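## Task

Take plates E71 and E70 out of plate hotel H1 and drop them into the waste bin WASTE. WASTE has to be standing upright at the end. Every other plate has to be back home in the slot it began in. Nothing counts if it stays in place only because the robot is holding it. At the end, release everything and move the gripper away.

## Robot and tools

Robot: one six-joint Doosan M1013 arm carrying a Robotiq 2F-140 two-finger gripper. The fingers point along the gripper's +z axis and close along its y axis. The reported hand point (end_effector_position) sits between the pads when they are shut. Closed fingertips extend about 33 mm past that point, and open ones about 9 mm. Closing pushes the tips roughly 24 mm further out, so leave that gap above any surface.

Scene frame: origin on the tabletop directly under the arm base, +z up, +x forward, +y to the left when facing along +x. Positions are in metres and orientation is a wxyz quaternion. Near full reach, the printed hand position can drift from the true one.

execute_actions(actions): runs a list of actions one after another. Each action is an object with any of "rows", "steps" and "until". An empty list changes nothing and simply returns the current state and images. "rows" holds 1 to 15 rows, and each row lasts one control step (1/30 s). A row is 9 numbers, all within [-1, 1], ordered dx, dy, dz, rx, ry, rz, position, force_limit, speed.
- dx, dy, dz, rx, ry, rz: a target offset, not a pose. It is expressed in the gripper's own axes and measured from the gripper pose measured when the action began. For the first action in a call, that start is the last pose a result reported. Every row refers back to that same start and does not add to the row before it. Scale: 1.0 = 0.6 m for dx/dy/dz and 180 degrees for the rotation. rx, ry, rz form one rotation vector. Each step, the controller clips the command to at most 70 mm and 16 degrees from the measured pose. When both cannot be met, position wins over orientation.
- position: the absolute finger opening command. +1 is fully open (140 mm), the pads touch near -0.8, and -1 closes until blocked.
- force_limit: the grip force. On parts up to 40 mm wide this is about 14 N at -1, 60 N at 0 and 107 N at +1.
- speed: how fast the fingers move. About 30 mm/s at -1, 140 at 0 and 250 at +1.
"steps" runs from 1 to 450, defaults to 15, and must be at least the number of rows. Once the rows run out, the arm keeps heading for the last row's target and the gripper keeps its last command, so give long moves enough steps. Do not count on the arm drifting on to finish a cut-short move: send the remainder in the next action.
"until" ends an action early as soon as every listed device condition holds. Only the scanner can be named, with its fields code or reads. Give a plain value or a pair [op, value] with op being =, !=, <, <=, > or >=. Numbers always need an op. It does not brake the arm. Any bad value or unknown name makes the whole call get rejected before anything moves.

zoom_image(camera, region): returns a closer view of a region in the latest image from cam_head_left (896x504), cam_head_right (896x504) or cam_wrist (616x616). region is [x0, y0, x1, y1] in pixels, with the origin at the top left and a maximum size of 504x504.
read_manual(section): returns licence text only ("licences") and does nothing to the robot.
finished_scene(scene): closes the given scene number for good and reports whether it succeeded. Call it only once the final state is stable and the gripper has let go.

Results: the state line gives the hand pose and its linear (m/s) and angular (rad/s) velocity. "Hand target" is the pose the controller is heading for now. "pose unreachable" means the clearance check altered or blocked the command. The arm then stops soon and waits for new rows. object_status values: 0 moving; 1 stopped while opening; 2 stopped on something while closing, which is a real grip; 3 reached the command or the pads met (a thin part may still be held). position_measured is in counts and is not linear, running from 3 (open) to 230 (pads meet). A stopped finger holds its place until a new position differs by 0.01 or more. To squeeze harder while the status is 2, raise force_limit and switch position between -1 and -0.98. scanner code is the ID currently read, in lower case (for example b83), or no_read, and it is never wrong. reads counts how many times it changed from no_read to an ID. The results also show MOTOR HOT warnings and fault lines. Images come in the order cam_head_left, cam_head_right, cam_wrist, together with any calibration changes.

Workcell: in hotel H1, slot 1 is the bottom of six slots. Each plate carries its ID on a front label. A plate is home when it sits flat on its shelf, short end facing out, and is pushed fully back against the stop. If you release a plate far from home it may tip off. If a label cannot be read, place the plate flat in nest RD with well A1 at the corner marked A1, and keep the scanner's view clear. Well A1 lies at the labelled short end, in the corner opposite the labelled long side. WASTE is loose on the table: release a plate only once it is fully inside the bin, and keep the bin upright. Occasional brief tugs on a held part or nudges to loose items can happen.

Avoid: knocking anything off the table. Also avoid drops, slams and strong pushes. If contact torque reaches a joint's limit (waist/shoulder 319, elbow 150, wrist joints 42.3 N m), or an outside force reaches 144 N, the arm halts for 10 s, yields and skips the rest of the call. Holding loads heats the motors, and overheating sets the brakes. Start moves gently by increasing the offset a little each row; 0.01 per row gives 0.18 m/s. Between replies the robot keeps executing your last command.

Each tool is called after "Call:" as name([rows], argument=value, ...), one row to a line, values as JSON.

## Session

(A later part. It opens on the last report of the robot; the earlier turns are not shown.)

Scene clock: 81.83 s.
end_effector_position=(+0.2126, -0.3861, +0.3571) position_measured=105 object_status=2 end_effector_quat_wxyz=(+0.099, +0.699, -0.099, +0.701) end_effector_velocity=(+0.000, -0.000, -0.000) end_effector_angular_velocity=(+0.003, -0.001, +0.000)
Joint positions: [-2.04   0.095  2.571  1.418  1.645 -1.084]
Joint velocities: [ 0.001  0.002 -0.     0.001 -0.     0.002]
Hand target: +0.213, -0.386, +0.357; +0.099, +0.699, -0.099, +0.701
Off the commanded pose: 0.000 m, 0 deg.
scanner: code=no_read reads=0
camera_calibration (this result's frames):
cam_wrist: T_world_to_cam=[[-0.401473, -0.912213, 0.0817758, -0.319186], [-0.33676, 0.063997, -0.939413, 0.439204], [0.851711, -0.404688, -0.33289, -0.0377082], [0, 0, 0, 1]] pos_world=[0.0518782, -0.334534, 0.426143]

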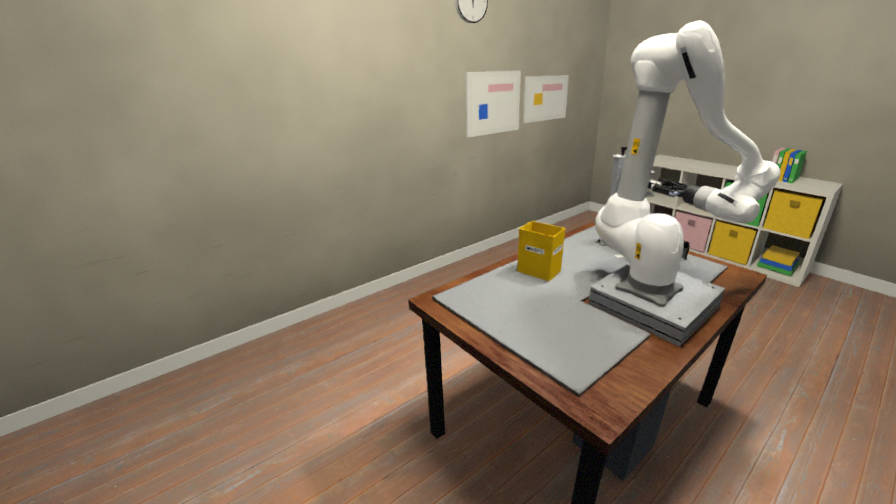

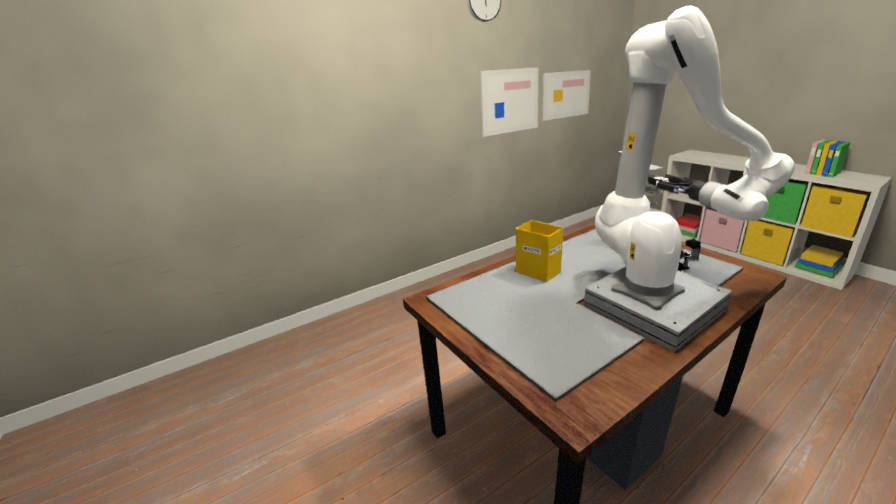

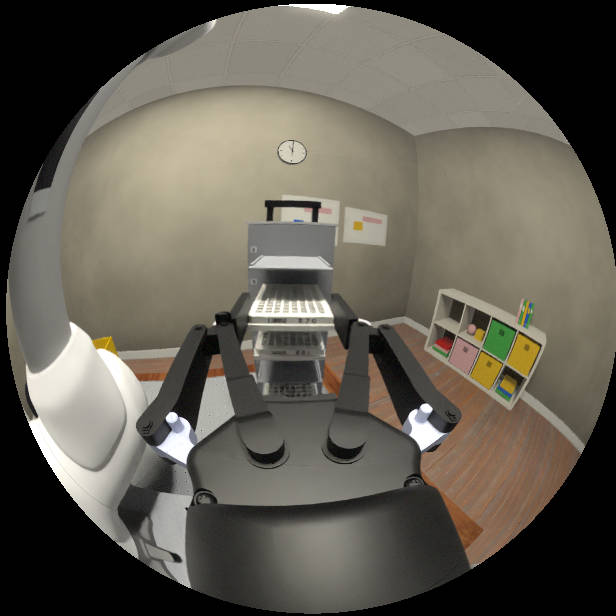

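Call:
execute_actions([
  {"rows":[[0,0,0,0,0,0,0.4,-0.5,-0.5]],"steps":10},
  {"rows":[[0,0,0.038,0,0,0,0.4,-0.5,0]],"steps":13},
  {"rows":[[0,0,0,0,0,0,-1,0,-0.7]],"steps":20},
  {"rows":[[0.005,0,-0.005,0,0,0,-1,0,0],[0.01,0,-0.02,0,0,0,-1,0,0],[0.013,0,-0.04,0,0,0,-1,0,0],[0.013,0,-0.065,0,0,0,-1,0,0],[0.013,0,-0.09,0,0,0,-1,0,0],[0.013,0,-0.12,0,0,0,-1,0,0],[0.013,0,-0.15,0,0,0,-1,0,0],[0.013,0,-0.175,0,0,0,-1,0,0]],"steps":22},
  {"rows":[[0.02,0,0,0,0,0,-1,0,0],[0.05,0,0,0,0,0,-1,0,0],[0.08,0,0,0,0,0,-1,0,0],[0.11,0,0,0,0,0,-1,0,0],[0.14,0,0,0,0,0,-1,0,0],[0.17,0,0,0,0,0,-1,0,0],[0.2,0,0,0,0,0,-1,0,0],[0.23,0,0,0,0,0,-1,0,0],[0.26,0,0,0,0,0,-1,0,0],[0.29,0,0,0,0,0,-1,0,0],[0.32,0,0,0,-0.03,0,-1,0,0],[0.335,0,0,0,-0.07,0,-1,0,0],[0.335,0,0,0,-0.12,0,-1,0,0],[0.335,0,0.03,0,-0.18,0,-1,0,0],[0.335,0,0.125,0,-0.5,0,-1,0,0]],"steps":65},
  {"rows":[[0,-0.02,0,0,0,0,-1,0,0],[0.005,-0.05,0,0,0,0,-1,0,0],[0.01,-0.09,0,0,0,0,-1,0,0],[0.02,-0.14,0,0,0,0.03,-1,0,0],[0.025,-0.19,0,0,0,0.06,-1,0,0],[0.03,-0.24,0,0,0,0.1,-1,0,0],[0.04,-0.29,0,0,0,0.14,-1,0,0],[0.15,-0.85,0.25,0,0,0.333,-1,0,0]],"steps":55},
])

Call:
zoom_image(camera="cam_wrist", region=[200, 200, 400, 360])

Scene clock: 97.07 s.
end_effector_position=(+0.4331, +0.0797, +0.4161) position_measured=106 object_status=2 end_effector_quat_wxyz=(-0.000, +0.787, -0.617, +0.000) end_effector_velocity=(+0.000, +0.000, -0.000) end_effector_angular_velocity=(-0.000, +0.001, +0.001)
Joint positions: [ 0.059 -0.184  1.919  0.017  1.406  2.975]
Joint velocities: [ 0.001  0.001  0.    -0.    -0.     0.   ]
Hand target: +0.433, +0.080, +0.416; -0.000, +0.787, -0.617, +0.000
Off the commanded pose: 0.001 m, 0 deg.
scanner: code=no_read reads=0
camera_calibration (this result's frames):
cam_wrist: T_world_to_cam=[[-0.939393, -0.316799, 0.131072, 0.354459], [-0.256605, 0.903228, 0.343995, -0.0966268], [-0.227365, 0.289513, -0.929778, 0.642984], [0, 0, 0, 1]] pos_world=[0.454374, 0.013416, 0.584612]

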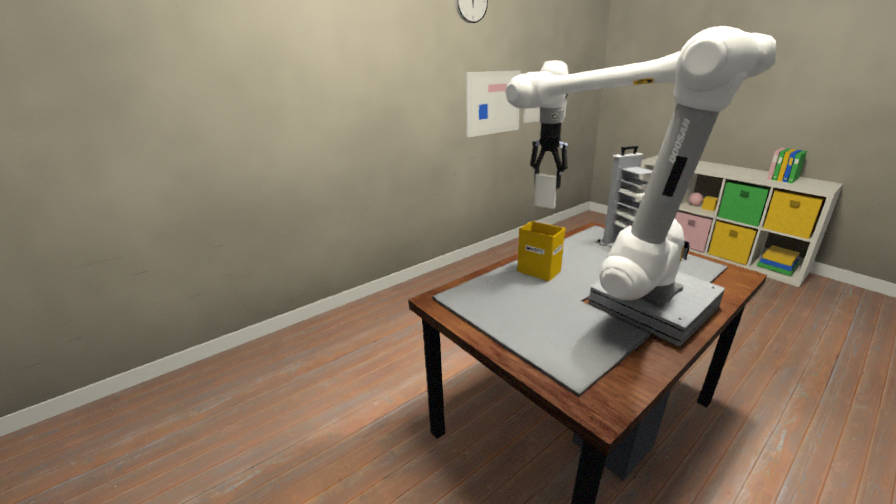

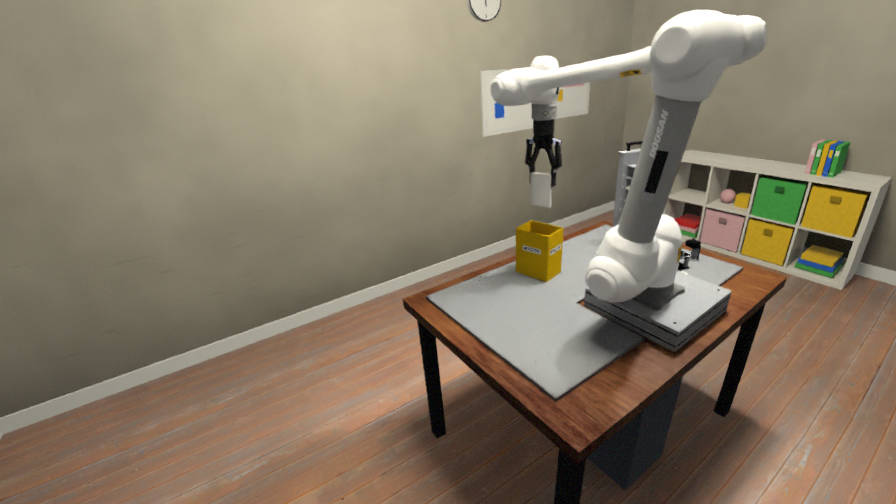

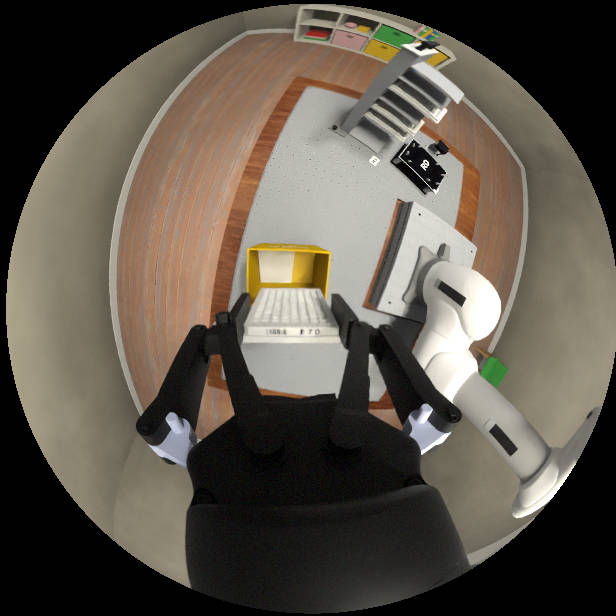

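Region (200, 200, 400, 360) of cam_wrist's 616x616 image, scaled by 2.520, with more detail than that image has; it fills the top 403 rows of this view, and the rest is white.

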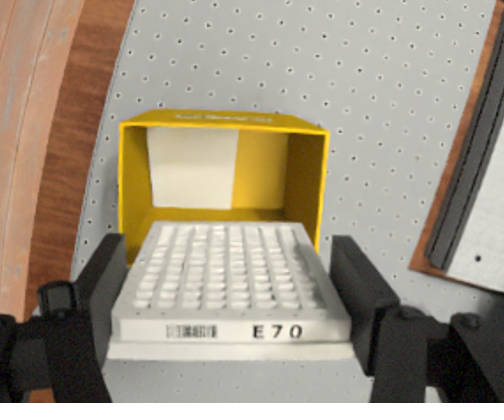

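First plate leans against the -y wall; shift slightly +y and lower.

Call:
execute_actions([
  {"rows":[[-0.005,-0.003,0.02,0,0,0,-1,0,0],[-0.01,-0.003,0.045,0,0,0,-1,0,0],[-0.013,-0.003,0.07,0,0,0,-1,0,0],[-0.013,-0.003,0.095,0,0,0,-1,0,0],[-0.013,-0.003,0.12,0,0,0,-1,0,0],[-0.013,-0.003,0.145,0,0,0,-1,0,0],[-0.013,-0.003,0.17,0,0,0,-1,0,0],[-0.013,-0.003,0.195,0,0,0,-1,0,0],[-0.013,-0.003,0.22,0,0,0,-1,0,0],[-0.013,-0.003,0.245,0,0,0,-1,0,0],[-0.013,-0.003,0.27,0,0,0,-1,0,0],[-0.013,-0.003,0.295,0,0,0,-1,0,0],[-0.013,-0.003,0.32,0,0,0,-1,0,0],[-0.013,-0.003,0.345,0,0,0,-1,0,0],[-0.013,-0.003,0.37,0,0,0,-1,0,0]],"steps":29},
  {"rows":[[0,0,0,0,0,0,0.36,-1,-0.5]],"steps":12},
  {"rows":[[0,0,-0.05,0,0,0,0.36,-1,0],[0,0,-0.3,0,0,0,0.36,-1,0]],"steps":24},
])

Scene clock: 103.27 s.
end_effector_position=(+0.4331, +0.0877, +0.3741) position_measured=84 object_status=3 end_effector_quat_wxyz=(-0.000, +0.787, -0.617, +0.000) end_effector_velocity=(+0.000, -0.000, -0.000) end_effector_angular_velocity=(-0.000, +0.000, -0.001)
Joint positions: [ 0.079 -0.167  1.982  0.018  1.326  2.993]
Joint velocities: [-0.001  0.     0.     0.    -0.     0.   ]
Hand target: +0.433, +0.088, +0.374; -0.000, +0.787, -0.617, +0.000
Off the commanded pose: 0.000 m, 0 deg.
scanner: code=no_read reads=0
camera_calibration (this result's frames):
cam_wrist: T_world_to_cam=[[-0.939387, -0.316809, 0.131091, 0.362463], [-0.256633, 0.903257, 0.343899, -0.0893388], [-0.227359, 0.289412, -0.929811, 0.601646], [0, 0, 0, 1]] pos_world=[0.454356, 0.0214036, 0.542625]

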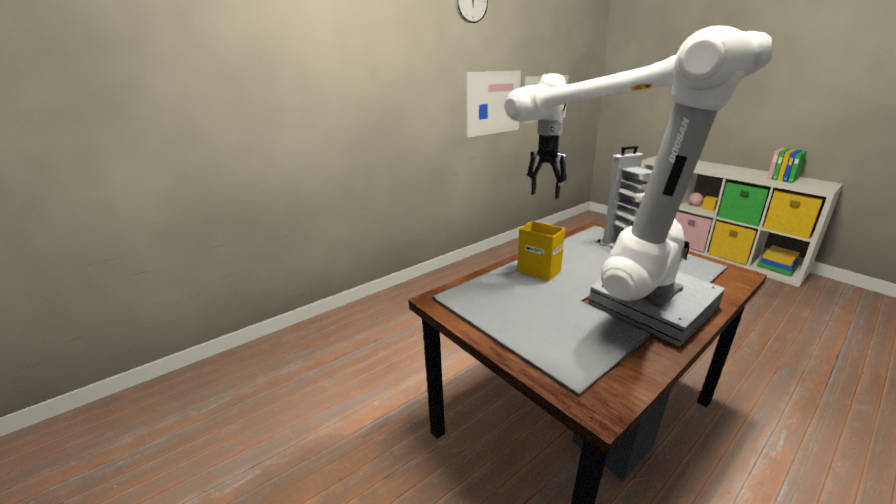

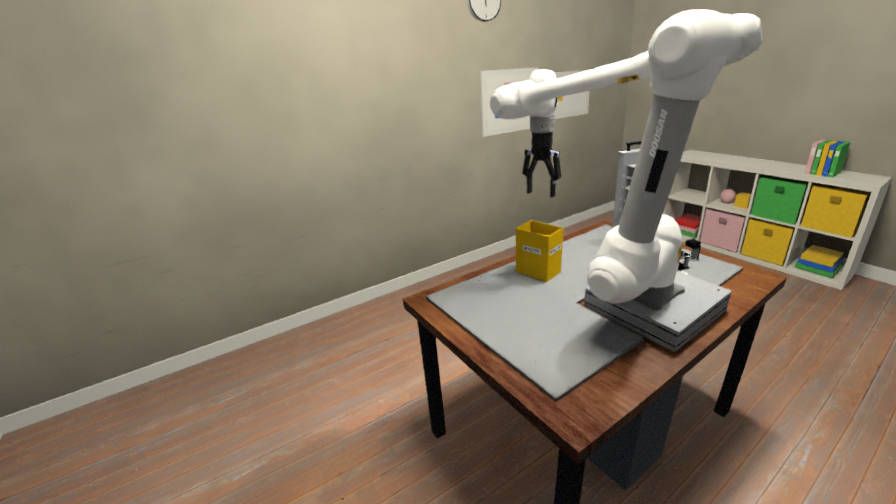

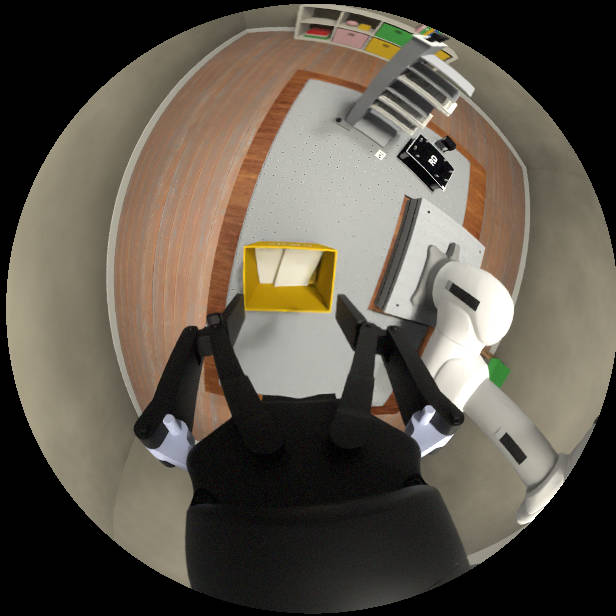

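Call:
zoom_image(camera="cam_wrist", region=[330, 30, 490, 160])

Region (330, 30, 490, 160) of cam_wrist's 616x616 image, scaled by 3.150, with more detail than that image has; it fills the top 410 rows of this view, and the rest is white.

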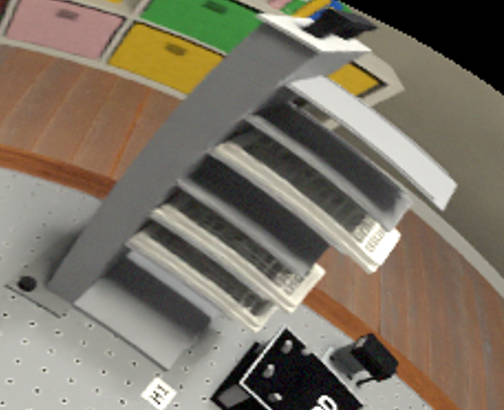

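Call:
finished_scene(scene=2)

The scene is finished: the task was done.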